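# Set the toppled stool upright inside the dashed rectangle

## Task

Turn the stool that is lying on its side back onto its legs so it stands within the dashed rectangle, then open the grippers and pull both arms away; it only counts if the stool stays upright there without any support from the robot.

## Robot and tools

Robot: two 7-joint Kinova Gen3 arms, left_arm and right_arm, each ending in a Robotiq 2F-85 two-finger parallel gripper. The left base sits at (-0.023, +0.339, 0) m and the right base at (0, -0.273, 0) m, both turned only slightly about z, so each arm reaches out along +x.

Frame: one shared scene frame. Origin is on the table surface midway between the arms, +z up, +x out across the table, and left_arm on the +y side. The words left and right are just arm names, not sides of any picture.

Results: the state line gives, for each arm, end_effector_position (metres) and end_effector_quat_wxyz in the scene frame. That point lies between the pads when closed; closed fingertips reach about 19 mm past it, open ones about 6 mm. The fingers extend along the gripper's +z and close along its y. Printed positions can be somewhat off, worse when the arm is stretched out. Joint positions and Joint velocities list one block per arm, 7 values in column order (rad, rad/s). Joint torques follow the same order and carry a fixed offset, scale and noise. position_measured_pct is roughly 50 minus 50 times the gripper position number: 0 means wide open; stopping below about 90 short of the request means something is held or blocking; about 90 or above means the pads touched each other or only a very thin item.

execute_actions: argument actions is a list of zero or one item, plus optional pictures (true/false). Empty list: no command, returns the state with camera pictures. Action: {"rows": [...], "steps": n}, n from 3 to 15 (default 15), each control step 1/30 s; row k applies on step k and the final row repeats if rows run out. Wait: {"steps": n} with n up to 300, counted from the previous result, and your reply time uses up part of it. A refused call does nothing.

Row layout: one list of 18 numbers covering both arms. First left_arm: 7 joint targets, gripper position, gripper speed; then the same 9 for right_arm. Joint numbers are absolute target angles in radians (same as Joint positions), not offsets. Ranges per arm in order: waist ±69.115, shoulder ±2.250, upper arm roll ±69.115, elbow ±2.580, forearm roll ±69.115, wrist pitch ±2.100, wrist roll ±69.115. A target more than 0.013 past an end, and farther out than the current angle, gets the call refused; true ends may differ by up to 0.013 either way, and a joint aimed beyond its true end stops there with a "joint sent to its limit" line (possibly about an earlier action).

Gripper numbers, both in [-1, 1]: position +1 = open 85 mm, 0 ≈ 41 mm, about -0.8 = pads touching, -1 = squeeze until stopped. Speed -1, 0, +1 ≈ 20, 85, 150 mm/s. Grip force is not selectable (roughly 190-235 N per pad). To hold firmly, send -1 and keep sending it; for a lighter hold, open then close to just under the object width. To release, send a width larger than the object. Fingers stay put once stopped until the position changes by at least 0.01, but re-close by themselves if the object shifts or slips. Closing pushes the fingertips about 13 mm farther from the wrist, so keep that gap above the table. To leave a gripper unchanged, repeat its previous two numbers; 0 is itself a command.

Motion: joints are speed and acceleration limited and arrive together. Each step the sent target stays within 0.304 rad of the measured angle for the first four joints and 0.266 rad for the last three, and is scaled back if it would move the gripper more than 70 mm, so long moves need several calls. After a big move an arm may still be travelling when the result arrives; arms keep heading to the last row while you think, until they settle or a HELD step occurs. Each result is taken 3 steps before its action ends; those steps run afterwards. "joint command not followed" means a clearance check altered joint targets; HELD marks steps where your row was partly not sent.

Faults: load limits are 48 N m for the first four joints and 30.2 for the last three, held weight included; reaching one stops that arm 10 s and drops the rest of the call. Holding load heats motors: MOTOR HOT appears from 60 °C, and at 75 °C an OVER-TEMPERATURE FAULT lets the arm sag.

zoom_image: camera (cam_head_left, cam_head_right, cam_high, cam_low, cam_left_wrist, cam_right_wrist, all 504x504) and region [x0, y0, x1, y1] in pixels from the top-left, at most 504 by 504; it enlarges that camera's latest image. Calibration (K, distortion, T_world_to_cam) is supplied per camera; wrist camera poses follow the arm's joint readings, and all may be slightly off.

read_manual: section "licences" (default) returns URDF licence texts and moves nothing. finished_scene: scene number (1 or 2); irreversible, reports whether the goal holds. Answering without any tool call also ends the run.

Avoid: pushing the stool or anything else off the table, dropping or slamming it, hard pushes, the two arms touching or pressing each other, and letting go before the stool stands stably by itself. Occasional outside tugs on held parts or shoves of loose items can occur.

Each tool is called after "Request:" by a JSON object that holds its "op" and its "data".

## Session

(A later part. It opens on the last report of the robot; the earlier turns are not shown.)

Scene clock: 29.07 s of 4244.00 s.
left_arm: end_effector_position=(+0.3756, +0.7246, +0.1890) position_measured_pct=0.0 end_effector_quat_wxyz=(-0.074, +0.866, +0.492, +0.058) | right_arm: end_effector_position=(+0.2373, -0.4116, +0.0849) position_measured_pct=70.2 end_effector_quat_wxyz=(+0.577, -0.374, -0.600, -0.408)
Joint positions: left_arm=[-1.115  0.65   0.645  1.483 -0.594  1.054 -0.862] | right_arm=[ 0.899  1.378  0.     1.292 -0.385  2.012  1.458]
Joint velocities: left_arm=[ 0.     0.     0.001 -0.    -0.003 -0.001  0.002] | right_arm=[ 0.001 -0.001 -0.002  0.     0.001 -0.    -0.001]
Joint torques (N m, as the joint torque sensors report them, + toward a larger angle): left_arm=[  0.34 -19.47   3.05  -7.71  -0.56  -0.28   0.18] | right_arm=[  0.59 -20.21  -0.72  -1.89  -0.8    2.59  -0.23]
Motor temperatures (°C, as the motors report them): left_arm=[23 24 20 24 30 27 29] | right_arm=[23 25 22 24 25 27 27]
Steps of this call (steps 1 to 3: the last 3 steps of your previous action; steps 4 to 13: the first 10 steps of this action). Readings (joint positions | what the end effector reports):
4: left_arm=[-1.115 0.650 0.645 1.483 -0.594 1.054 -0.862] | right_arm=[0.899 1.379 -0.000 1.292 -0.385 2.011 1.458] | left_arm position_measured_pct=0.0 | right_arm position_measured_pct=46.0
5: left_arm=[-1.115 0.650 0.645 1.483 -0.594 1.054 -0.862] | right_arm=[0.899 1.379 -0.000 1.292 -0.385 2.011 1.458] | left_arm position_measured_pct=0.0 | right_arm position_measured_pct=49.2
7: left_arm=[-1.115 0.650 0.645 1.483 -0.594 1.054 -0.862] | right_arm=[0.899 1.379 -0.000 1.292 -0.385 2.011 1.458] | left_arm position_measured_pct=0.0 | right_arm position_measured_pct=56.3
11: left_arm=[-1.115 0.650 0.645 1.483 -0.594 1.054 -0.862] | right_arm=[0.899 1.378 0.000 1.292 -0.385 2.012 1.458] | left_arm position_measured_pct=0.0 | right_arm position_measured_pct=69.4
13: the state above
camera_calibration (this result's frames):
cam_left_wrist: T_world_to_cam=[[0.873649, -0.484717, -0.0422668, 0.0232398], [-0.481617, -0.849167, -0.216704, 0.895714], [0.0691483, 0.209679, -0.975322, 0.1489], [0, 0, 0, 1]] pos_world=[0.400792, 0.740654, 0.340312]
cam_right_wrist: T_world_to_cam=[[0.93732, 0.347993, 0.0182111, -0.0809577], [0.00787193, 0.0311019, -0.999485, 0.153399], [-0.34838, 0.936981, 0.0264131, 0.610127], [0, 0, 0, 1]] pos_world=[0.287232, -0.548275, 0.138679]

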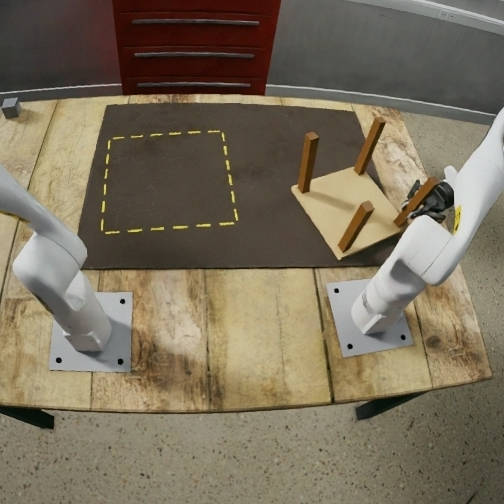

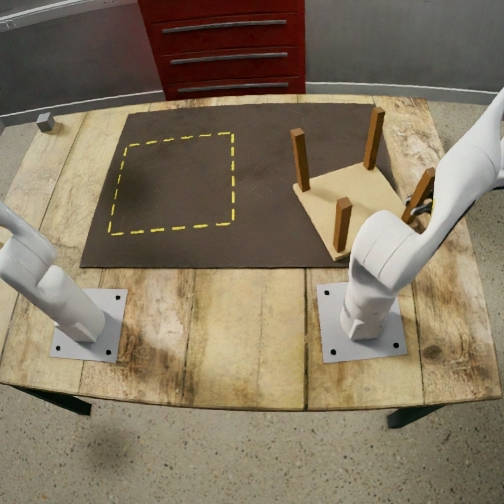

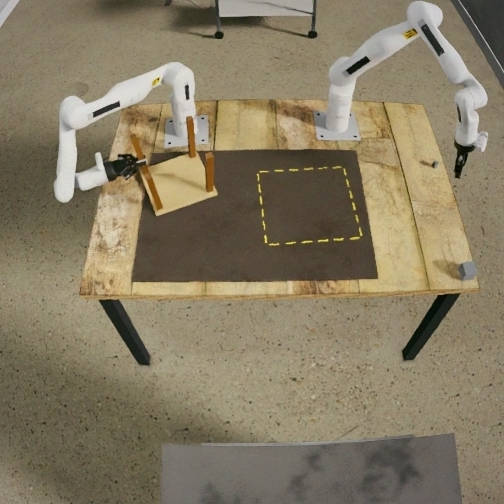

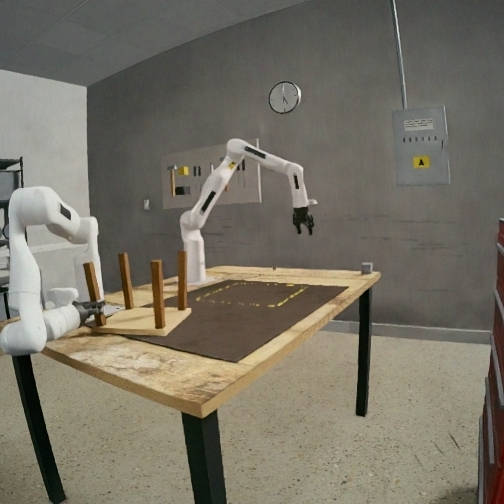

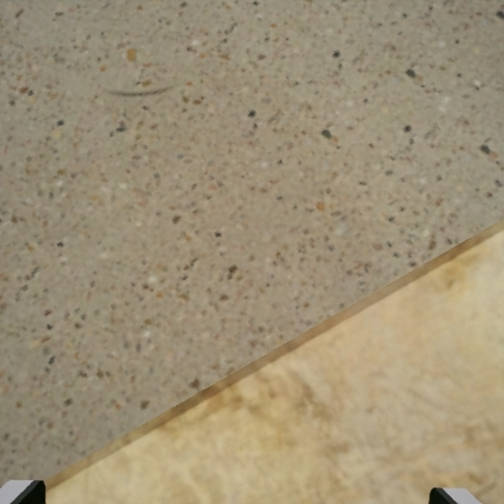

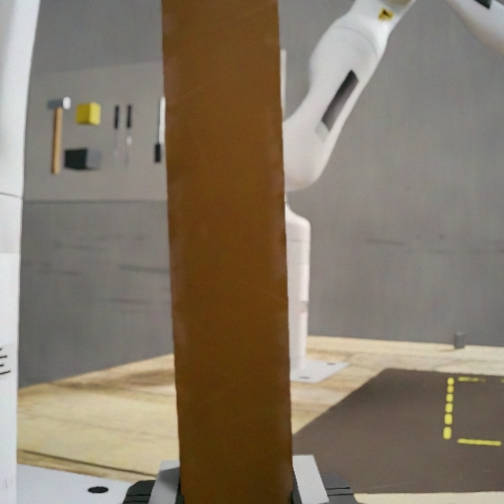

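Request:
{"op": "execute_actions", "data": {"actions": [{"rows": [
[-1.115,0.65,0.645,1.483,-0.594,1.054,-0.862,1,0,0.899,1.378,0,1.2928,-0.385,2.0115,1.4576,-1,0.2],
[-1.115,0.65,0.645,1.483,-0.594,1.054,-0.862,1,0,0.899,1.3763,0,1.2945,-0.385,2.0115,1.4576,-1,0.2],
[-1.115,0.65,0.645,1.483,-0.594,1.054,-0.862,1,0,0.899,1.3734,0,1.2973,-0.385,2.0115,1.4576,-1,0.2],
[-1.115,0.65,0.645,1.483,-0.594,1.054,-0.862,1,0,0.899,1.3696,0,1.301,-0.385,2.0115,1.4576,-1,0.2],
[-1.115,0.65,0.645,1.483,-0.594,1.054,-0.862,1,0,0.899,1.3649,0,1.3056,-0.385,2.0115,1.4576,-1,0.2],
[-1.115,0.65,0.645,1.483,-0.594,1.054,-0.862,1,0,0.899,1.3594,0,1.311,-0.385,2.0115,1.4576,-1,0.2],
[-1.115,0.65,0.645,1.483,-0.594,1.054,-0.862,1,0,0.899,1.3532,0,1.3171,-0.385,2.0115,1.4576,-1,0.2],
[-1.115,0.65,0.645,1.483,-0.594,1.054,-0.862,1,0,0.899,1.3462,0,1.3238,-0.385,2.0115,1.4576,-1,0.2],
[-1.115,0.65,0.645,1.483,-0.594,1.054,-0.862,1,0,0.899,1.3388,0,1.3312,-0.385,2.0115,1.4578,-1,0.2],
[-1.115,0.65,0.645,1.483,-0.594,1.054,-0.862,1,0,0.899,1.3308,0,1.339,-0.385,2.0115,1.4594,-1,0.2],
[-1.115,0.65,0.645,1.483,-0.594,1.054,-0.862,1,0,0.8986,1.3224,0,1.3472,-0.3855,2.0115,1.4634,-1,0.2],
[-1.115,0.65,0.645,1.483,-0.594,1.054,-0.862,1,0,0.8974,1.3137,0,1.3557,-0.3871,2.0115,1.4706,-1,0.2],
[-1.115,0.65,0.645,1.483,-0.594,1.054,-0.862,1,0,0.8953,1.3047,0,1.3645,-0.3897,2.0115,1.4818,-1,0.2],
[-1.115,0.65,0.645,1.483,-0.594,1.054,-0.862,1,0,0.8925,1.2956,0,1.3734,-0.3933,2.0115,1.4972,-1,0.2],
[-1.115,0.65,0.645,1.483,-0.594,1.054,-0.862,1,0,0.8889,1.2864,0,1.3824,-0.3979,2.0111,1.517,-1,0.2]
], "steps": 15}]}}

Request:
{"op": "execute_actions", "data": {"actions": [{"rows": [
[-1.115,0.65,0.645,1.483,-0.594,1.054,-0.862,1,0,0.8846,1.2772,0,1.3914,-0.4034,2.0105,1.541,-1,0.2],
[-1.115,0.65,0.645,1.483,-0.594,1.054,-0.862,1,0,0.8796,1.268,0,1.4003,-0.4098,2.0097,1.5689,-1,0.2],
[-1.115,0.65,0.645,1.483,-0.594,1.054,-0.862,1,0,0.8738,1.2591,0,1.4091,-0.4171,2.0087,1.6001,-1,0.2],
[-1.115,0.65,0.645,1.483,-0.594,1.054,-0.862,1,0,0.8674,1.2504,0,1.4176,-0.4253,2.0075,1.6337,-1,0.2],
[-1.115,0.65,0.645,1.483,-0.594,1.054,-0.862,1,0,0.8604,1.242,0,1.4258,-0.4344,2.0061,1.6687,-1,0.2],
[-1.115,0.65,0.645,1.483,-0.594,1.054,-0.862,1,0,0.8526,1.234,0,1.4336,-0.4442,2.0045,1.7039,-1,0.2],
[-1.115,0.65,0.645,1.483,-0.594,1.054,-0.862,1,0,0.8443,1.2265,0,1.4409,-0.4548,2.0028,1.7391,-1,0.2],
[-1.115,0.65,0.645,1.483,-0.594,1.054,-0.862,1,0,0.8354,1.2196,0,1.4477,-0.4663,2.0007,1.7742,-1,0.2],
[-1.115,0.65,0.645,1.483,-0.594,1.054,-0.862,1,0,0.8259,1.2133,0,1.4538,-0.4784,1.9985,1.8094,-1,0.2],
[-1.115,0.65,0.645,1.483,-0.594,1.054,-0.862,1,0,0.8158,1.2078,0,1.4592,-0.4913,1.996,1.8446,-1,0.2],
[-1.115,0.65,0.645,1.483,-0.594,1.054,-0.862,1,0,0.8052,1.2031,0,1.4638,-0.5048,1.9933,1.8798,-1,0.2],
[-1.115,0.65,0.645,1.483,-0.594,1.054,-0.862,1,0,0.794,1.1993,0,1.4675,-0.519,1.9905,1.915,-1,0.2],
[-1.115,0.65,0.645,1.483,-0.594,1.054,-0.862,1,0,0.7824,1.1965,0,1.4703,-0.5339,1.9874,1.9501,-1,0.2],
[-1.115,0.65,0.645,1.483,-0.594,1.054,-0.862,1,0,0.7703,1.1948,0,1.472,-0.5493,1.984,1.9853,-1,0.2],
[-1.115,0.65,0.645,1.483,-0.594,1.054,-0.862,1,0,0.7577,1.1942,0,1.4726,-0.5654,1.9803,2.0205,-1,0.2]
], "steps": 15}]}}

Request:
{"op": "execute_actions", "data": {"actions": [{"rows": [
[-1.115,0.65,0.645,1.483,-0.594,1.054,-0.862,1,0,0.7447,1.1942,0,1.4726,-0.582,1.9764,2.0557,-1,0.2],
[-1.115,0.65,0.645,1.483,-0.594,1.054,-0.862,1,0,0.7313,1.1942,0,1.4726,-0.5992,1.9723,2.0909,-1,0.2],
[-1.115,0.65,0.645,1.483,-0.594,1.054,-0.862,1,0,0.7175,1.1942,0,1.4726,-0.6168,1.9679,2.1261,-1,0.2],
[-1.115,0.65,0.645,1.483,-0.594,1.054,-0.862,1,0,0.7032,1.1942,0,1.4726,-0.635,1.9632,2.1612,-1,0.2],
[-1.115,0.65,0.645,1.483,-0.594,1.054,-0.862,1,0,0.6887,1.1942,0,1.4726,-0.6536,1.9583,2.1964,-1,0.2],
[-1.115,0.65,0.645,1.483,-0.594,1.054,-0.862,1,0,0.6738,1.1942,0,1.4726,-0.6726,1.9531,2.2316,-1,0.2],
[-1.115,0.65,0.645,1.483,-0.594,1.054,-0.862,1,0,0.6585,1.1942,0,1.4726,-0.6921,1.9477,2.2668,-1,0.2],
[-1.115,0.65,0.645,1.483,-0.594,1.054,-0.862,1,0,0.643,1.1942,0,1.4726,-0.7119,1.942,2.302,-1,0.2],
[-1.115,0.65,0.645,1.483,-0.594,1.054,-0.862,1,0,0.6272,1.1942,0,1.4726,-0.7321,1.936,2.3372,-1,0.2],
[-1.115,0.65,0.645,1.483,-0.594,1.054,-0.862,1,0,0.6111,1.1942,0,1.4726,-0.7526,1.9298,2.3723,-1,0.2],
[-1.115,0.65,0.645,1.483,-0.594,1.054,-0.862,1,0,0.5948,1.1942,0,1.4726,-0.7734,1.9233,2.4075,-1,0.2],
[-1.115,0.65,0.645,1.483,-0.594,1.054,-0.862,1,0,0.5783,1.1942,0,1.4726,-0.7945,1.9165,2.4427,-1,0.2],
[-1.115,0.65,0.645,1.483,-0.594,1.054,-0.862,1,0,0.5616,1.1942,0,1.4726,-0.8159,1.9095,2.4779,-1,0.2],
[-1.115,0.65,0.645,1.483,-0.594,1.054,-0.862,1,0,0.5447,1.1942,0,1.4726,-0.8375,1.9022,2.5131,-1,0.2],
[-1.115,0.65,0.645,1.483,-0.594,1.054,-0.862,1,0,0.5276,1.1942,0,1.4726,-0.8593,1.8946,2.5482,-1,0.2]
], "steps": 15}]}}

Request:
{"op": "execute_actions", "data": {"actions": [{"rows": [
[-1.115,0.65,0.645,1.483,-0.594,1.054,-0.862,1,0,0.5104,1.1942,0,1.4726,-0.8813,1.8868,2.5834,-1,0.2],
[-1.115,0.65,0.645,1.483,-0.594,1.054,-0.862,1,0,0.493,1.1943,0,1.4727,-0.9034,1.8787,2.6186,-1,0.2],
[-1.115,0.65,0.645,1.483,-0.594,1.054,-0.862,1,0,0.4756,1.1944,0,1.4728,-0.9257,1.8703,2.6538,-1,0.2],
[-1.115,0.65,0.645,1.483,-0.594,1.054,-0.862,1,0,0.4581,1.1945,0,1.473,-0.948,1.8616,2.689,-1,0.2],
[-1.115,0.65,0.645,1.483,-0.594,1.054,-0.862,1,0,0.4405,1.1947,0,1.4731,-0.9704,1.8527,2.7242,-1,0.2],
[-1.115,0.65,0.645,1.483,-0.594,1.054,-0.862,1,0,0.4229,1.1949,0,1.4734,-0.9929,1.8436,2.7593,-1,0.2],
[-1.115,0.65,0.645,1.483,-0.594,1.054,-0.862,1,0,0.4053,1.1952,0,1.4736,-1.0155,1.8342,2.7945,-1,0.2],
[-1.115,0.65,0.645,1.483,-0.594,1.054,-0.862,1,0,0.3877,1.1955,0,1.4739,-1.038,1.8247,2.8297,-1,0.2],
[-1.115,0.65,0.645,1.483,-0.594,1.054,-0.862,1,0,0.3701,1.1958,0,1.4743,-1.0605,1.815,2.8649,-1,0.2],
[-1.115,0.65,0.645,1.483,-0.594,1.054,-0.862,1,0,0.3525,1.1961,0,1.4746,-1.0829,1.8051,2.9001,-1,0.2],
[-1.115,0.65,0.645,1.483,-0.594,1.054,-0.862,1,0,0.335,1.1965,0,1.475,-1.1052,1.7951,2.9352,-1,0.2],
[-1.115,0.65,0.645,1.483,-0.594,1.054,-0.862,1,0,0.3176,1.1969,0,1.4755,-1.1275,1.785,2.9704,-1,0.2],
[-1.115,0.65,0.645,1.483,-0.594,1.054,-0.862,1,0,0.3002,1.1973,0,1.4759,-1.1496,1.7749,3.0056,-1,0.2],
[-1.115,0.65,0.645,1.483,-0.594,1.054,-0.862,1,0,0.283,1.1978,0,1.4764,-1.1716,1.7646,3.0408,-1,0.2],
[-1.115,0.65,0.645,1.483,-0.594,1.054,-0.862,1,0,0.2659,1.1983,0,1.4769,-1.1934,1.7544,3.076,-1,0.2]
], "steps": 15}]}}

Request:
{"op": "execute_actions", "data": {"actions": [{"rows": [
[-1.115,0.65,0.645,1.483,-0.594,1.054,-0.862,1,0,0.249,1.1987,0,1.4774,-1.215,1.7441,3.1112,-1,0.2],
[-1.115,0.65,0.645,1.483,-0.594,1.054,-0.862,1,0,0.2323,1.1993,0,1.4779,-1.2364,1.7339,3.1463,-1,0.2],
[-1.115,0.65,0.645,1.483,-0.594,1.054,-0.862,1,0,0.2158,1.1998,0,1.4785,-1.2575,1.7237,3.1815,-1,0.2],
[-1.115,0.65,0.645,1.483,-0.594,1.054,-0.862,1,0,0.1995,1.2003,0,1.4791,-1.2783,1.7136,3.2167,-1,0.2],
[-1.115,0.65,0.645,1.483,-0.594,1.054,-0.862,1,0,0.1834,1.2009,0,1.4797,-1.2988,1.7036,3.2519,-1,0.2],
[-1.115,0.65,0.645,1.483,-0.594,1.054,-0.862,1,0,0.1676,1.2014,0,1.4803,-1.319,1.6937,3.2871,-1,0.2],
[-1.115,0.65,0.645,1.483,-0.594,1.054,-0.862,1,0,0.1521,1.202,0,1.4809,-1.3388,1.6839,3.3222,-1,0.2],
[-1.115,0.65,0.645,1.483,-0.594,1.054,-0.862,1,0,0.1368,1.2026,0,1.4815,-1.3583,1.6743,3.3574,-1,0.2],
[-1.115,0.65,0.645,1.483,-0.594,1.054,-0.862,1,0,0.1219,1.2032,0,1.4821,-1.3773,1.6649,3.3926,-1,0.2],
[-1.115,0.65,0.645,1.483,-0.594,1.054,-0.862,1,0,0.1074,1.2038,0,1.4828,-1.3959,1.6558,3.4278,-1,0.2],
[-1.115,0.65,0.645,1.483,-0.594,1.054,-0.862,1,0,0.0931,1.2044,0,1.4834,-1.4141,1.6469,3.463,-1,0.2],
[-1.115,0.65,0.645,1.483,-0.594,1.054,-0.862,1,0,0.0793,1.205,0,1.484,-1.4317,1.6382,3.4982,-1,0.2],
[-1.115,0.65,0.645,1.483,-0.594,1.054,-0.862,1,0,0.0659,1.2056,0,1.4847,-1.4489,1.6298,3.5333,-1,0.2],
[-1.115,0.65,0.645,1.483,-0.594,1.054,-0.862,1,0,0.0529,1.2062,0,1.4853,-1.4655,1.6216,3.5685,-1,0.2],
[-1.115,0.65,0.645,1.483,-0.594,1.054,-0.862,1,0,0.0403,1.2068,0,1.4859,-1.4816,1.6137,3.6037,-1,0.2]
], "steps": 15}]}}

Request:
{"op": "execute_actions", "data": {"actions": [{"rows": [
[-1.115,0.65,0.645,1.483,-0.594,1.054,-0.862,1,0,0.0282,1.2074,0,1.4866,-1.497,1.6062,3.6389,-1,0.2],
[-1.115,0.65,0.645,1.483,-0.594,1.054,-0.862,1,0,0.0166,1.208,0,1.4872,-1.5119,1.599,3.6741,-1,0.2],
[-1.115,0.65,0.645,1.483,-0.594,1.054,-0.862,1,0,0.0054,1.2086,0,1.4878,-1.5261,1.5921,3.7092,-1,0.2],
[-1.115,0.65,0.645,1.483,-0.594,1.054,-0.862,1,0,-0.0052,1.2092,0,1.4884,-1.5396,1.5856,3.7444,-1,0.2],
[-1.115,0.65,0.645,1.483,-0.594,1.054,-0.862,1,0,-0.0153,1.2097,0,1.489,-1.5525,1.5794,3.7796,-1,0.2],
[-1.115,0.65,0.645,1.483,-0.594,1.054,-0.862,1,0,-0.0248,1.2103,0,1.4896,-1.5646,1.5737,3.8148,-1,0.2],
[-1.115,0.65,0.645,1.483,-0.594,1.054,-0.862,1,0,-0.0337,1.2108,0,1.4902,-1.5761,1.5683,3.85,-1,0.2],
[-1.115,0.65,0.645,1.483,-0.594,1.054,-0.862,1,0,-0.042,1.2113,0,1.4908,-1.5867,1.5633,3.8852,-1,0.2],
[-1.115,0.65,0.645,1.483,-0.594,1.054,-0.862,1,0,-0.0498,1.2119,0,1.4913,-1.5965,1.5587,3.9203,-1,0.2],
[-1.115,0.65,0.645,1.483,-0.594,1.054,-0.862,1,0,-0.0568,1.2123,0,1.4918,-1.6056,1.5545,3.9555,-1,0.2],
[-1.115,0.65,0.645,1.483,-0.594,1.054,-0.862,1,0,-0.0632,1.2128,0,1.4923,-1.6138,1.5508,3.9907,-1,0.2],
[-1.115,0.65,0.645,1.483,-0.594,1.054,-0.862,1,0,-0.069,1.2133,0,1.4928,-1.6211,1.5474,4.0259,-1,0.2],
[-1.115,0.65,0.645,1.483,-0.594,1.054,-0.862,1,0,-0.074,1.2137,0,1.4932,-1.6275,1.5445,4.0611,-1,0.2],
[-1.115,0.65,0.645,1.483,-0.594,1.054,-0.862,1,0,-0.0783,1.2141,0,1.4937,-1.633,1.542,4.0963,-1,0.2],
[-1.115,0.65,0.645,1.483,-0.594,1.054,-0.862,1,0,-0.0819,1.2145,0,1.4941,-1.6376,1.54,4.1314,-1,0.2]
], "steps": 15}]}}

Request:
{"op": "execute_actions", "data": {"actions": [{"rows": [
[-1.115,0.65,0.645,1.483,-0.594,1.054,-0.862,1,0,-0.0847,1.2148,0,1.4944,-1.6412,1.5385,4.1664,-1,0.2],
[-1.115,0.65,0.645,1.483,-0.594,1.054,-0.862,1,0,-0.0868,1.2151,0,1.4948,-1.6438,1.5374,4.2,-1,0.2],
[-1.115,0.65,0.645,1.483,-0.594,1.054,-0.862,1,0,-0.088,1.2154,0,1.4951,-1.6454,1.5368,4.2312,-1,0.2],
[-1.115,0.65,0.645,1.483,-0.594,1.054,-0.862,1,0,-0.0884,1.2157,0,1.4953,-1.6459,1.5365,4.2591,-1,0.2],
[-1.115,0.65,0.645,1.483,-0.594,1.054,-0.862,1,0,-0.0884,1.2159,0,1.4956,-1.6459,1.5365,4.2831,-1,0.2],
[-1.115,0.65,0.645,1.483,-0.594,1.054,-0.862,1,0,-0.0884,1.2161,0,1.4957,-1.6459,1.5365,4.3029,-1,0.2],
[-1.115,0.65,0.645,1.483,-0.594,1.054,-0.862,1,0,-0.0884,1.2162,0,1.4959,-1.6459,1.5365,4.3183,-1,0.2],
[-1.115,0.65,0.645,1.483,-0.594,1.054,-0.862,1,0,-0.0884,1.2163,0,1.496,-1.6459,1.5365,4.3295,-1,0.2],
[-1.115,0.65,0.645,1.483,-0.594,1.054,-0.862,1,0,-0.0884,1.2164,0,1.4961,-1.6459,1.5365,4.3367,-1,0.2],
[-1.115,0.65,0.645,1.483,-0.594,1.054,-0.862,1,0,-0.0884,1.2164,0,1.4961,-1.6459,1.5365,4.3407,-1,0.2],
[-1.115,0.65,0.645,1.483,-0.594,1.054,-0.862,1,0,-0.0884,1.2164,0,1.4961,-1.6459,1.5365,4.3423,-1,0.2],
[-1.115,0.65,0.645,1.483,-0.594,1.054,-0.862,1,0,-0.0884,1.2164,0,1.4961,-1.6459,1.5365,4.3425,-1,0.2]
], "steps": 15}]}}

Request:
{"op": "execute_actions", "data": {"actions": [{"rows": [
[-1.115,0.65,0.645,1.483,-0.594,1.054,-0.862,1,0,-0.0884,1.2164,0,1.4961,-1.6459,1.5365,4.3425,-1,0.2]
], "steps": 5}], "pictures": true}}

Scene clock: 30.97 s of 4244.00 s.
left_arm: end_effector_position=(+0.3756, +0.7246, +0.1890) position_measured_pct=0.0 end_effector_quat_wxyz=(-0.074, +0.866, +0.492, +0.058) | right_arm: end_effector_position=(+0.2345, -0.4082, +0.1057) position_measured_pct=70.2 end_effector_quat_wxyz=(+0.576, -0.373, -0.601, -0.409)
Joint positions: left_arm=[-1.115  0.65   0.645  1.483 -0.594  1.054 -0.862] | right_arm=[ 0.899  1.327  0.     1.342 -0.385  2.011  1.461]
Joint velocities: left_arm=[-0.001  0.001 -0.001 -0.    -0.002  0.001  0.   ] | right_arm=[-0.013 -0.24   0.002  0.233 -0.01   0.002  0.119]
Joint torques (N m, as the joint torque sensors report them, + toward a larger angle): left_arm=[  0.37 -19.62   3.06  -7.56  -0.6   -0.39   0.18] | right_arm=[ -0.02 -22.18  -2.35   0.06  -1.35   5.83   0.77]
Motor temperatures (°C, as the motors report them): left_arm=[23 24 20 24 30 27 29] | right_arm=[23 25 22 24 25 27 27]
Steps of this call (steps 1 to 3: the last 3 steps of your previous action; steps 4 to 15: the robot went on to your last target; steps 16 to 45: nothing new was sent; steps 46 to 57: the first 12 steps of this action). Readings (joint positions | what the end effector reports):
46: left_arm=[-1.115 0.650 0.645 1.483 -0.594 1.054 -0.862] | right_arm=[0.900 1.378 0.000 1.292 -0.385 2.011 1.458] | left_arm position_measured_pct=0.0 | right_arm position_measured_pct=70.2
47: left_arm=[-1.115 0.650 0.645 1.483 -0.594 1.054 -0.862] | right_arm=[0.900 1.377 0.000 1.293 -0.385 2.011 1.458] | left_arm position_measured_pct=0.0 | right_arm position_measured_pct=70.2
49: left_arm=[-1.115 0.650 0.645 1.483 -0.594 1.054 -0.862] | right_arm=[0.899 1.373 0.000 1.297 -0.385 2.009 1.458] | left_arm position_measured_pct=0.0 | right_arm position_measured_pct=70.2
53: left_arm=[-1.115 0.650 0.645 1.483 -0.594 1.054 -0.862] | right_arm=[0.899 1.356 0.001 1.314 -0.385 2.008 1.457] | left_arm position_measured_pct=0.0 | right_arm position_measured_pct=70.2
57: the state above

Scene clock: 31.47 s of 4244.00 s.
left_arm: end_effector_position=(+0.3756, +0.7246, +0.1890) position_measured_pct=0.0 end_effector_quat_wxyz=(-0.074, +0.866, +0.492, +0.058) | right_arm: end_effector_position=(+0.2601, -0.3679, +0.1527) position_measured_pct=70.2 end_effector_quat_wxyz=(-0.479, +0.248, +0.662, +0.520)
Joint positions: left_arm=[-1.115  0.65   0.645  1.483 -0.594  1.054 -0.862] | right_arm=[ 0.82   1.213  0.     1.455 -0.485  1.997  1.825]
Joint velocities: left_arm=[ 0.    -0.001 -0.001 -0.001 -0.001  0.001 -0.   ] | right_arm=[-0.296 -0.155 -0.001  0.155 -0.377 -0.071  1.034]
Joint torques (N m, as the joint torque sensors report them, + toward a larger angle): left_arm=[  0.36 -19.4    2.91  -7.63  -0.63  -0.24   0.1 ] | right_arm=[  0.13 -20.9   -2.76  -0.22  -1.87   5.38   0.69]
Motor temperatures (°C, as the motors report them): left_arm=[23 24 20 24 30 27 29] | right_arm=[23 25 22 24 25 27 27]
Steps of this call (steps 1 to 3: the last 3 steps of your previous action; steps 4 to 15: the first 12 steps of this action). Readings (joint positions | what the end effector reports):
4: left_arm=[-1.115 0.650 0.645 1.483 -0.594 1.054 -0.862] | right_arm=[0.891 1.293 0.001 1.375 -0.394 2.011 1.503] | left_arm position_measured_pct=0.0 | right_arm position_measured_pct=70.2
5: left_arm=[-1.115 0.650 0.645 1.483 -0.594 1.054 -0.862] | right_arm=[0.887 1.285 0.001 1.383 -0.399 2.011 1.522] | left_arm position_measured_pct=0.0 | right_arm position_measured_pct=70.2
7: left_arm=[-1.115 0.650 0.645 1.483 -0.594 1.054 -0.862] | right_arm=[0.879 1.269 0.000 1.399 -0.410 2.010 1.569] | left_arm position_measured_pct=0.0 | right_arm position_measured_pct=70.2
11: left_arm=[-1.115 0.650 0.645 1.483 -0.594 1.054 -0.862] | right_arm=[0.854 1.238 0.000 1.430 -0.441 2.005 1.690] | left_arm position_measured_pct=0.0 | right_arm position_measured_pct=70.2
15: the state above

Scene clock: 31.97 s of 4244.00 s.
left_arm: end_effector_position=(+0.3756, +0.7246, +0.1890) position_measured_pct=0.0 end_effector_quat_wxyz=(-0.074, +0.866, +0.492, +0.058) | right_arm: end_effector_position=(+0.3395, -0.2791, +0.1597) position_measured_pct=70.2 end_effector_quat_wxyz=(-0.281, +0.048, +0.706, +0.649)
Joint positions: left_arm=[-1.115  0.65   0.645  1.483 -0.594  1.054 -0.862] | right_arm=[ 0.62   1.194  0.     1.472 -0.741  1.933  2.351]
Joint velocities: left_arm=[-0.001 -0.001  0.001  0.    -0.002 -0.     0.002] | right_arm=[-0.478 -0.001  0.    -0.    -0.611 -0.185  1.052]
Joint torques (N m, as the joint torque sensors report them, + toward a larger angle): left_arm=[  0.36 -19.4    2.97  -7.53  -0.63  -0.29   0.21] | right_arm=[ -0.7  -21.07  -4.43  -1.6   -2.13   5.59   0.85]
Motor temperatures (°C, as the motors report them): left_arm=[23 24 20 24 30 27 29] | right_arm=[23 25 22 24 25 27 27]
Steps of this call (steps 1 to 3: the last 3 steps of your previous action; steps 4 to 15: the first 12 steps of this action). Readings (joint positions | what the end effector reports):
4: left_arm=[-1.115 0.650 0.645 1.483 -0.594 1.054 -0.862] | right_arm=[0.776 1.198 0.000 1.469 -0.541 1.986 1.965] | left_arm position_measured_pct=0.0 | right_arm position_measured_pct=70.2
5: left_arm=[-1.115 0.650 0.645 1.483 -0.594 1.054 -0.862] | right_arm=[0.764 1.197 0.000 1.471 -0.557 1.983 2.000] | left_arm position_measured_pct=0.0 | right_arm position_measured_pct=70.2
7: left_arm=[-1.115 0.650 0.645 1.483 -0.594 1.054 -0.862] | right_arm=[0.738 1.196 0.000 1.472 -0.590 1.975 2.070] | left_arm position_measured_pct=0.0 | right_arm position_measured_pct=70.2
11: left_arm=[-1.115 0.650 0.645 1.483 -0.594 1.054 -0.862] | right_arm=[0.682 1.195 0.000 1.472 -0.662 1.956 2.210] | left_arm position_measured_pct=0.0 | right_arm position_measured_pct=70.2
15: the state above

Scene clock: 32.47 s of 4244.00 s.
left_arm: end_effector_position=(+0.3756, +0.7246, +0.1890) position_measured_pct=0.0 end_effector_quat_wxyz=(-0.074, +0.866, +0.492, +0.058) | right_arm: end_effector_position=(+0.4239, -0.1488, +0.1586) position_measured_pct=70.2 end_effector_quat_wxyz=(-0.040, -0.143, +0.692, +0.706)
Joint positions: left_arm=[-1.115  0.65   0.645  1.483 -0.594  1.054 -0.862] | right_arm=[ 0.363  1.196 -0.     1.474 -1.069  1.811  2.879]
Joint velocities: left_arm=[-0.001 -0.001 -0.002 -0.001  0.001  0.     0.001] | right_arm=[-0.524  0.011 -0.     0.012 -0.668 -0.292  1.052]
Joint torques (N m, as the joint torque sensors report them, + toward a larger angle): left_arm=[  0.14 -19.36   2.87  -7.73  -0.54  -0.38   0.27] | right_arm=[  0.24 -23.04  -4.65  -3.    -2.63   5.19  -0.3 ]
Motor temperatures (°C, as the motors report them): left_arm=[23 24 20 24 30 27 29] | right_arm=[23 25 22 24 25 27 27]
Steps of this call (steps 1 to 3: the last 3 steps of your previous action; steps 4 to 15: the first 12 steps of this action). Readings (joint positions | what the end effector reports):
4: left_arm=[-1.115 0.650 0.645 1.483 -0.594 1.054 -0.862] | right_arm=[0.554 1.194 0.000 1.472 -0.825 1.906 2.492] | left_arm position_measured_pct=0.0 | right_arm position_measured_pct=70.2
5: left_arm=[-1.115 0.650 0.645 1.483 -0.594 1.054 -0.862] | right_arm=[0.538 1.194 0.000 1.472 -0.846 1.899 2.527] | left_arm position_measured_pct=0.0 | right_arm position_measured_pct=70.2
7: left_arm=[-1.115 0.650 0.645 1.483 -0.594 1.054 -0.862] | right_arm=[0.503 1.194 0.000 1.473 -0.890 1.883 2.597] | left_arm position_measured_pct=0.0 | right_arm position_measured_pct=70.2
11: left_arm=[-1.115 0.650 0.645 1.483 -0.594 1.054 -0.862] | right_arm=[0.434 1.195 0.000 1.473 -0.980 1.849 2.738] | left_arm position_measured_pct=0.0 | right_arm position_measured_pct=70.2
15: the state above

Scene clock: 32.97 s of 4244.00 s.
left_arm: end_effector_position=(+0.3756, +0.7246, +0.1890) position_measured_pct=0.0 end_effector_quat_wxyz=(-0.074, +0.866, +0.492, +0.058) | right_arm: end_effector_position=(+0.4783, -0.0138, +0.1536) position_measured_pct=70.2 end_effector_quat_wxyz=(+0.192, -0.300, +0.640, +0.681)
Joint positions: left_arm=[-1.115  0.65   0.645  1.483 -0.594  1.054 -0.862] | right_arm=[ 0.117  1.203 -0.     1.482 -1.384  1.662  3.406]
Joint velocities: left_arm=[-0.    -0.    -0.001  0.    -0.001  0.001  0.   ] | right_arm=[-0.436  0.016 -0.002  0.018 -0.557 -0.272  1.053]
Joint torques (N m, as the joint torque sensors report them, + toward a larger angle): left_arm=[  0.4  -19.38   2.95  -7.55  -0.67  -0.31   0.21] | right_arm=[  0.88 -24.6   -5.06  -3.64  -2.6    5.45  -0.55]
Motor temperatures (°C, as the motors report them): left_arm=[23 24 20 24 30 27 29] | right_arm=[23 25 22 24 25 27 27]
Steps of this call (steps 1 to 3: the last 3 steps of your previous action; steps 4 to 15: the first 12 steps of this action). Readings (joint positions | what the end effector reports):
4: left_arm=[-1.115 0.650 0.645 1.483 -0.594 1.054 -0.862] | right_arm=[0.294 1.198 -0.000 1.476 -1.158 1.771 3.019] | left_arm position_measured_pct=0.0 | right_arm position_measured_pct=70.2
5: left_arm=[-1.115 0.650 0.645 1.483 -0.594 1.054 -0.862] | right_arm=[0.277 1.198 -0.000 1.476 -1.180 1.761 3.055] | left_arm position_measured_pct=0.0 | right_arm position_measured_pct=70.2
7: left_arm=[-1.115 0.650 0.645 1.483 -0.594 1.054 -0.862] | right_arm=[0.243 1.199 -0.000 1.478 -1.223 1.740 3.125] | left_arm position_measured_pct=0.0 | right_arm position_measured_pct=70.2
11: left_arm=[-1.115 0.650 0.645 1.483 -0.594 1.054 -0.862] | right_arm=[0.178 1.201 -0.000 1.480 -1.306 1.700 3.266] | left_arm position_measured_pct=0.0 | right_arm position_measured_pct=70.2
15: the state above

Scene clock: 33.47 s of 4244.00 s.
left_arm: end_effector_position=(+0.3756, +0.7246, +0.1890) position_measured_pct=0.0 end_effector_quat_wxyz=(-0.074, +0.866, +0.492, +0.058) | right_arm: end_effector_position=(+0.4969, +0.0778, +0.1479) position_measured_pct=70.2 end_effector_quat_wxyz=(+0.381, -0.434, +0.558, +0.596)
Joint positions: left_arm=[-1.115  0.65   0.645  1.483 -0.594  1.054 -0.862] | right_arm=[-0.051  1.212 -0.     1.491 -1.599  1.558  3.934]
Joint velocities: left_arm=[ 0.001  0.    -0.001 -0.001  0.     0.     0.001] | right_arm=[-0.212  0.014 -0.     0.016 -0.272 -0.126  1.052]
Joint torques (N m, as the joint torque sensors report them, + toward a larger angle): left_arm=[  0.32 -19.31   3.    -7.78  -0.48  -0.22   0.14] | right_arm=[  1.29 -25.85  -5.15  -5.1   -2.86   5.4   -0.87]
Motor temperatures (°C, as the motors report them): left_arm=[23 24 20 24 30 27 29] | right_arm=[23 25 22 24 25 27 27]
Steps of this call (steps 1 to 3: the last 3 steps of your previous action; steps 4 to 15: the first 12 steps of this action). Readings (joint positions | what the end effector reports):
4: left_arm=[-1.115 0.650 0.645 1.483 -0.594 1.054 -0.862] | right_arm=[0.062 1.206 -0.000 1.485 -1.455 1.627 3.547] | left_arm position_measured_pct=0.0 | right_arm position_measured_pct=70.2
5: left_arm=[-1.115 0.650 0.645 1.483 -0.594 1.054 -0.862] | right_arm=[0.049 1.206 -0.000 1.485 -1.471 1.619 3.582] | left_arm position_measured_pct=0.0 | right_arm position_measured_pct=70.2
7: left_arm=[-1.115 0.650 0.645 1.483 -0.594 1.054 -0.862] | right_arm=[0.025 1.208 -0.000 1.487 -1.502 1.604 3.653] | left_arm position_measured_pct=0.0 | right_arm position_measured_pct=70.2
11: left_arm=[-1.115 0.650 0.645 1.483 -0.594 1.054 -0.862] | right_arm=[-0.018 1.210 -0.000 1.489 -1.556 1.578 3.793] | left_arm position_measured_pct=0.0 | right_arm position_measured_pct=70.2
15: the state above

Scene clock: 33.97 s of 4244.00 s.
left_arm: end_effector_position=(+0.3756, +0.7246, +0.1890) position_measured_pct=0.0 end_effector_quat_wxyz=(-0.074, +0.866, +0.492, +0.058) | right_arm: end_effector_position=(+0.4974, +0.0974, +0.1446) position_measured_pct=70.2 end_effector_quat_wxyz=(+0.494, -0.533, +0.465, +0.505)
Joint positions: left_arm=[-1.115  0.65   0.645  1.483 -0.594  1.054 -0.862] | right_arm=[-0.088  1.217  0.     1.496 -1.646  1.536  4.341]
Joint velocities: left_arm=[-0.    -0.    -0.001  0.001 -0.    -0.     0.001] | right_arm=[-0.002  0.001 -0.     0.001 -0.002  0.001  0.055]
Joint torques (N m, as the joint torque sensors report them, + toward a larger angle): left_arm=[  0.21 -19.58   3.16  -7.59  -0.7   -0.34   0.2 ] | right_arm=[  0.55 -26.24  -5.95  -5.47  -3.13   5.61  -1.26]
Motor temperatures (°C, as the motors report them): left_arm=[23 24 20 24 30 27 29] | right_arm=[23 25 22 24 25 27 27]
Steps of this call (steps 1 to 3: the last 3 steps of your previous action; steps 4 to 15: the first 12 steps of this action). Readings (joint positions | what the end effector reports):
4: left_arm=[-1.115 0.650 0.645 1.483 -0.594 1.054 -0.862] | right_arm=[-0.074 1.214 -0.000 1.493 -1.628 1.544 4.075] | left_arm position_measured_pct=0.0 | right_arm position_measured_pct=70.2
5: left_arm=[-1.115 0.650 0.645 1.483 -0.594 1.054 -0.862] | right_arm=[-0.078 1.214 -0.000 1.494 -1.634 1.542 4.110] | left_arm position_measured_pct=0.0 | right_arm position_measured_pct=70.2
7: left_arm=[-1.115 0.650 0.645 1.483 -0.594 1.054 -0.862] | right_arm=[-0.084 1.215 -0.000 1.494 -1.641 1.539 4.179] | left_arm position_measured_pct=0.0 | right_arm position_measured_pct=70.2
11: left_arm=[-1.115 0.650 0.645 1.483 -0.594 1.054 -0.862] | right_arm=[-0.088 1.216 -0.000 1.496 -1.646 1.536 4.294] | left_arm position_measured_pct=0.0 | right_arm position_measured_pct=70.2
15: the state above

Scene clock: 34.13 s of 4244.00 s.
left_arm: end_effector_position=(+0.3756, +0.7246, +0.1890) position_measured_pct=0.0 end_effector_quat_wxyz=(-0.074, +0.866, +0.492, +0.058) | right_arm: end_effector_position=(+0.4974, +0.0975, +0.1448) position_measured_pct=70.2 end_effector_quat_wxyz=(+0.495, -0.533, +0.465, +0.505)
Joint positions: left_arm=[-1.115  0.65   0.645  1.483 -0.594  1.054 -0.862] | right_arm=[-0.088  1.216 -0.     1.496 -1.646  1.537  4.342]
Joint velocities: left_arm=[-0.001  0.003  0.001 -0.    -0.     0.    -0.001] | right_arm=[-0.     0.002  0.002 -0.001 -0.001 -0.002 -0.   ]
Joint torques (N m, as the joint torque sensors report them, + toward a larger angle): left_arm=[  0.19 -19.51   2.95  -7.78  -0.66  -0.4    0.16] | right_arm=[  0.3  -25.77  -5.76  -5.61  -2.91   5.4   -0.94]
Motor temperatures (°C, as the motors report them): left_arm=[23 24 20 24 30 27 29] | right_arm=[23 25 22 24 25 27 27]
Steps of this call (steps 1 to 3: the last 3 steps of your previous action; steps 4 to 5: the first 2 steps of this action). Readings (joint positions | what the end effector reports):
4: left_arm=[-1.115 0.650 0.645 1.483 -0.594 1.054 -0.862] | right_arm=[-0.088 1.216 -0.000 1.496 -1.646 1.536 4.342] | left_arm position_measured_pct=0.0 | right_arm position_measured_pct=70.2
5: the state above
camera_calibration (this result's frames):
cam_left_wrist: T_world_to_cam=[[0.873649, -0.484717, -0.0422667, 0.0232397], [-0.481617, -0.849167, -0.216704, 0.895714], [0.0691484, 0.209679, -0.975322, 0.1489], [0, 0, 0, 1]] pos_world=[0.400792, 0.740654, 0.340312]
cam_right_wrist: T_world_to_cam=[[-0.992544, -0.120655, -0.0172624, 0.507751], [-0.0203891, 0.024728, 0.999486, -0.0794519], [-0.120166, 0.992386, -0.0270037, 0.110976], [0, 0, 0, 1]] pos_world=[0.515681, -0.0469038, 0.0911728]

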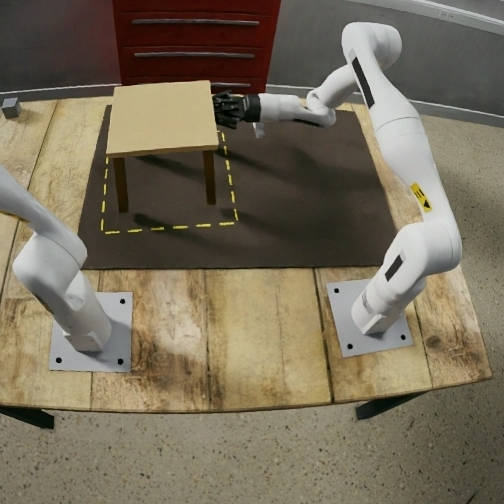

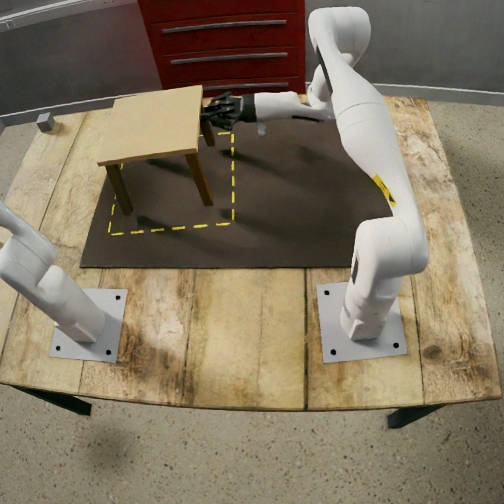

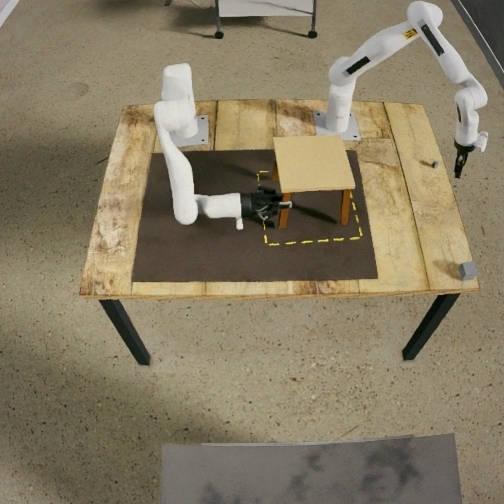

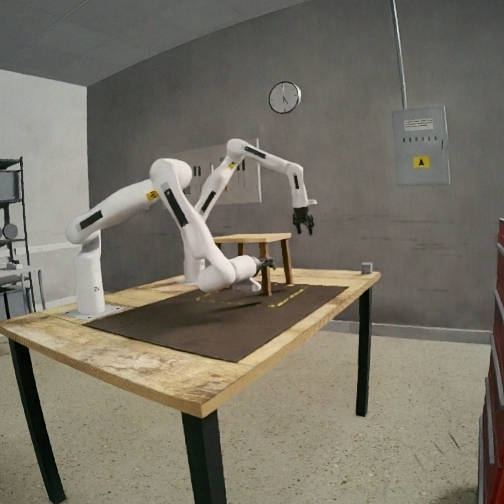

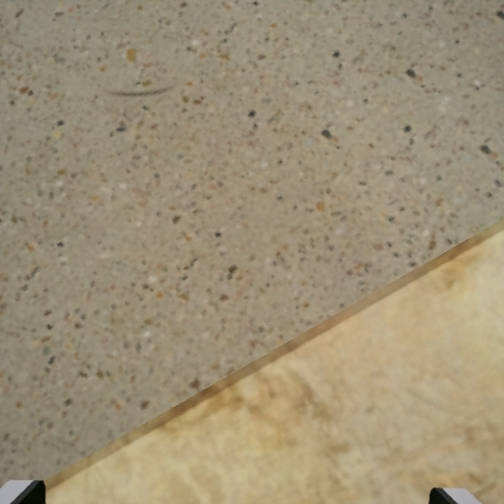

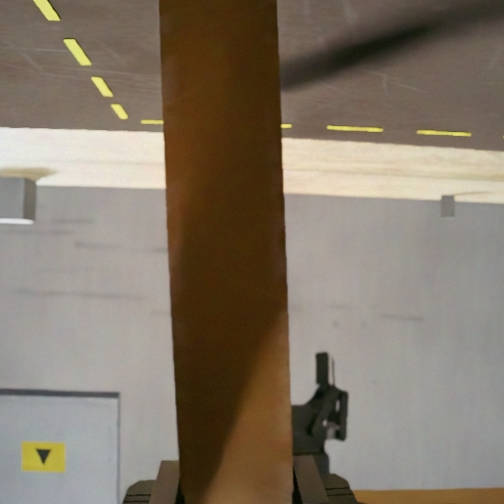

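Request:
{"op": "execute_actions", "data": {"actions": []}}

Scene clock: 34.43 s of 4244.00 s.
left_arm: end_effector_position=(+0.3756, +0.7246, +0.1890) position_measured_pct=0.0 end_effector_quat_wxyz=(-0.074, +0.866, +0.492, +0.058) | right_arm: end_effector_position=(+0.4974, +0.0975, +0.1448) position_measured_pct=70.2 end_effector_quat_wxyz=(+0.495, -0.533, +0.465, +0.505)
Joint positions: left_arm=[-1.115  0.65   0.645  1.483 -0.594  1.054 -0.862] | right_arm=[-0.088  1.216  0.     1.496 -1.646  1.536  4.342]
Joint velocities: left_arm=[-0.    -0.001  0.001 -0.    -0.     0.001 -0.001] | right_arm=[-0.    -0.001  0.     0.    -0.001 -0.    -0.   ]
Joint torques (N m, as the joint torque sensors report them, + toward a larger angle): left_arm=[  0.23 -19.54   2.97  -7.54  -0.64  -0.31   0.14] | right_arm=[  0.12 -25.91  -5.36  -5.22  -2.58   5.41  -1.16]
Motor temperatures (°C, as the motors report them): left_arm=[23 24 20 24 30 27 29] | right_arm=[23 25 22 24 25 27 27]
Kept back: nothing.
Steps of this call (steps 1 to 3: the last 3 steps of your previous action; steps 4 to 9: the robot went on to your last target). Readings (joint positions | what the end effector reports):
1: left_arm=[-1.115 0.650 0.645 1.483 -0.594 1.054 -0.862] | right_arm=[-0.088 1.216 -0.000 1.496 -1.646 1.536 4.342] | left_arm position_measured_pct=0.0 | right_arm position_measured_pct=70.2
2: left_arm=[-1.115 0.650 0.645 1.483 -0.594 1.054 -0.862] | right_arm=[-0.088 1.216 -0.000 1.496 -1.646 1.536 4.342] | left_arm position_measured_pct=0.0 | right_arm position_measured_pct=70.2
4: left_arm=[-1.115 0.650 0.645 1.483 -0.594 1.054 -0.862] | right_arm=[-0.088 1.216 -0.000 1.496 -1.646 1.536 4.342] | left_arm position_measured_pct=0.0 | right_arm position_measured_pct=70.2
8: left_arm=[-1.115 0.650 0.645 1.483 -0.594 1.054 -0.862] | right_arm=[-0.088 1.216 0.000 1.496 -1.646 1.536 4.342] | left_arm position_measured_pct=0.0 | right_arm position_measured_pct=70.2
9: the state above
camera_calibration (this result's frames):
cam_left_wrist: T_world_to_cam=[[0.873649, -0.484717, -0.042267, 0.0232398], [-0.481617, -0.849167, -0.216704, 0.895714], [0.0691481, 0.209679, -0.975322, 0.1489], [0, 0, 0, 1]] pos_world=[0.400792, 0.740654, 0.340312]
cam_right_wrist: T_world_to_cam=[[-0.992542, -0.120674, -0.0172886, 0.507752], [-0.0204199, 0.0247603, 0.999485, -0.0794413], [-0.120184, 0.992383, -0.0270398, 0.110986], [0, 0, 0, 1]] pos_world=[0.515682, -0.0469011, 0.0911798]

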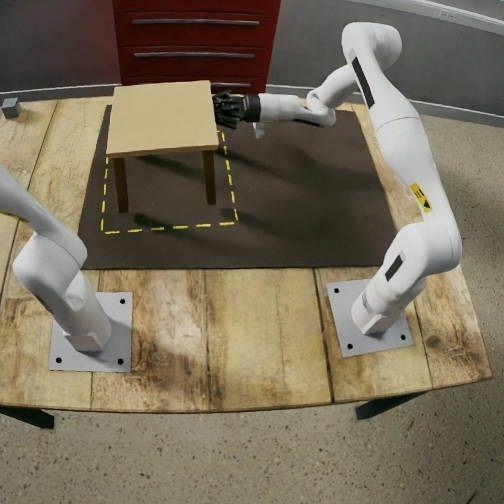

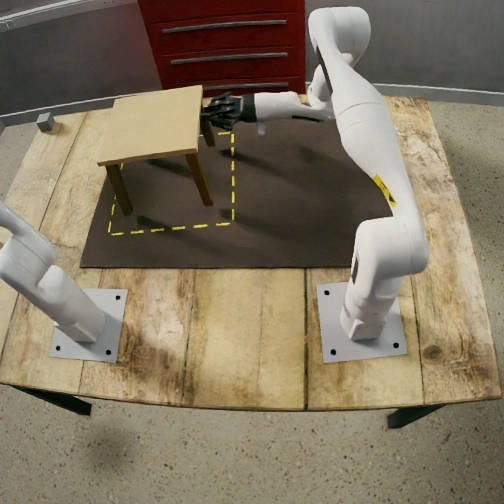

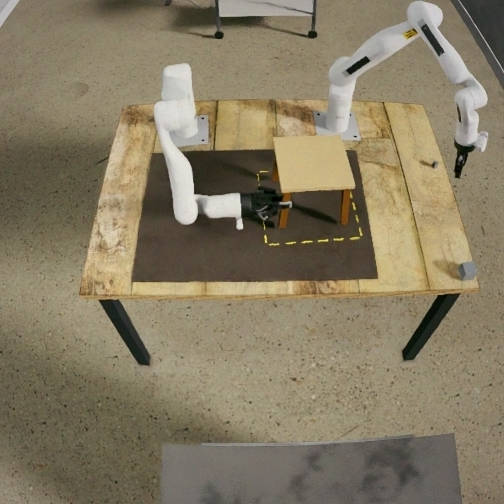

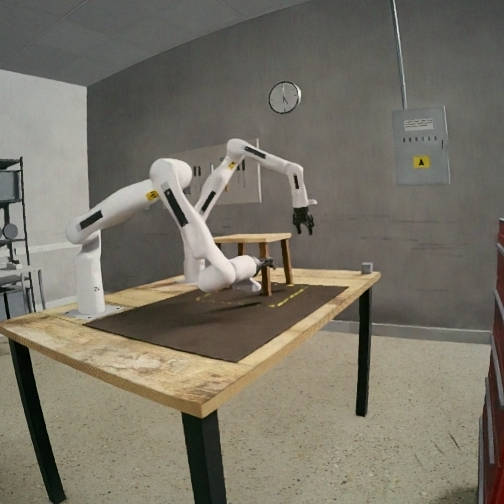

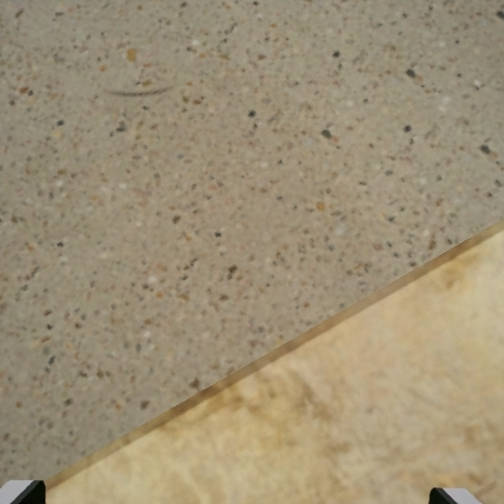

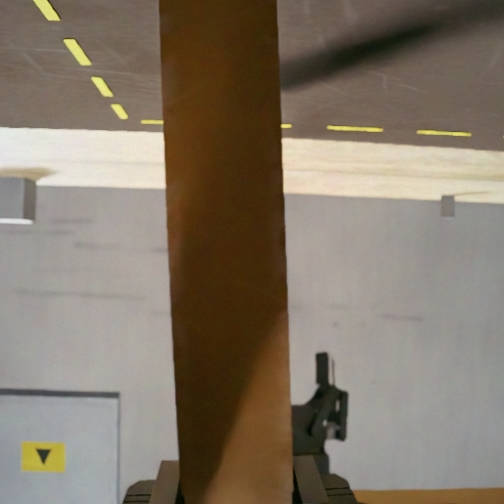

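Request:
{"op": "zoom_image", "data": {"camera": "cam_low", "region": [170, 210, 370, 330]}}

Request:
{"op": "zoom_image", "data": {"camera": "cam_head_left", "region": [70, 70, 290, 250]}}

Region (170, 210, 370, 330) of cam_low's 504x504 image, scaled by 2.520, with more detail than that image has; it fills the top 302 rows of this view, and the rest is white.

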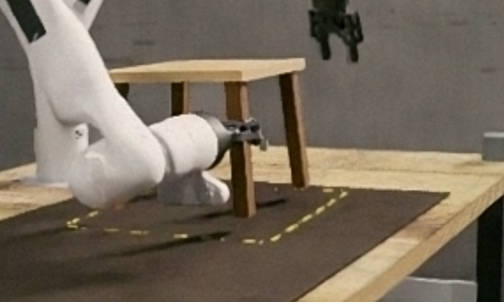

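Region (70, 70, 290, 250) of cam_head_left's 504x504 image, scaled by 2.291, with more detail than that image has; it fills the top 412 rows of this view, and the rest is white.

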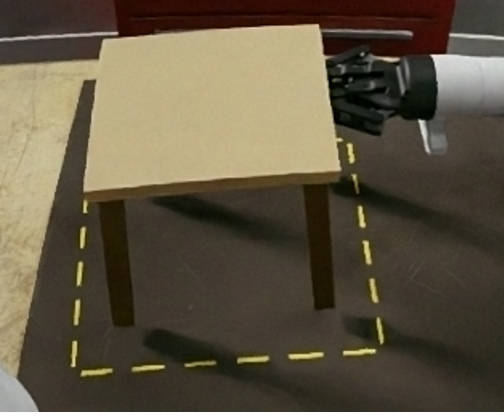

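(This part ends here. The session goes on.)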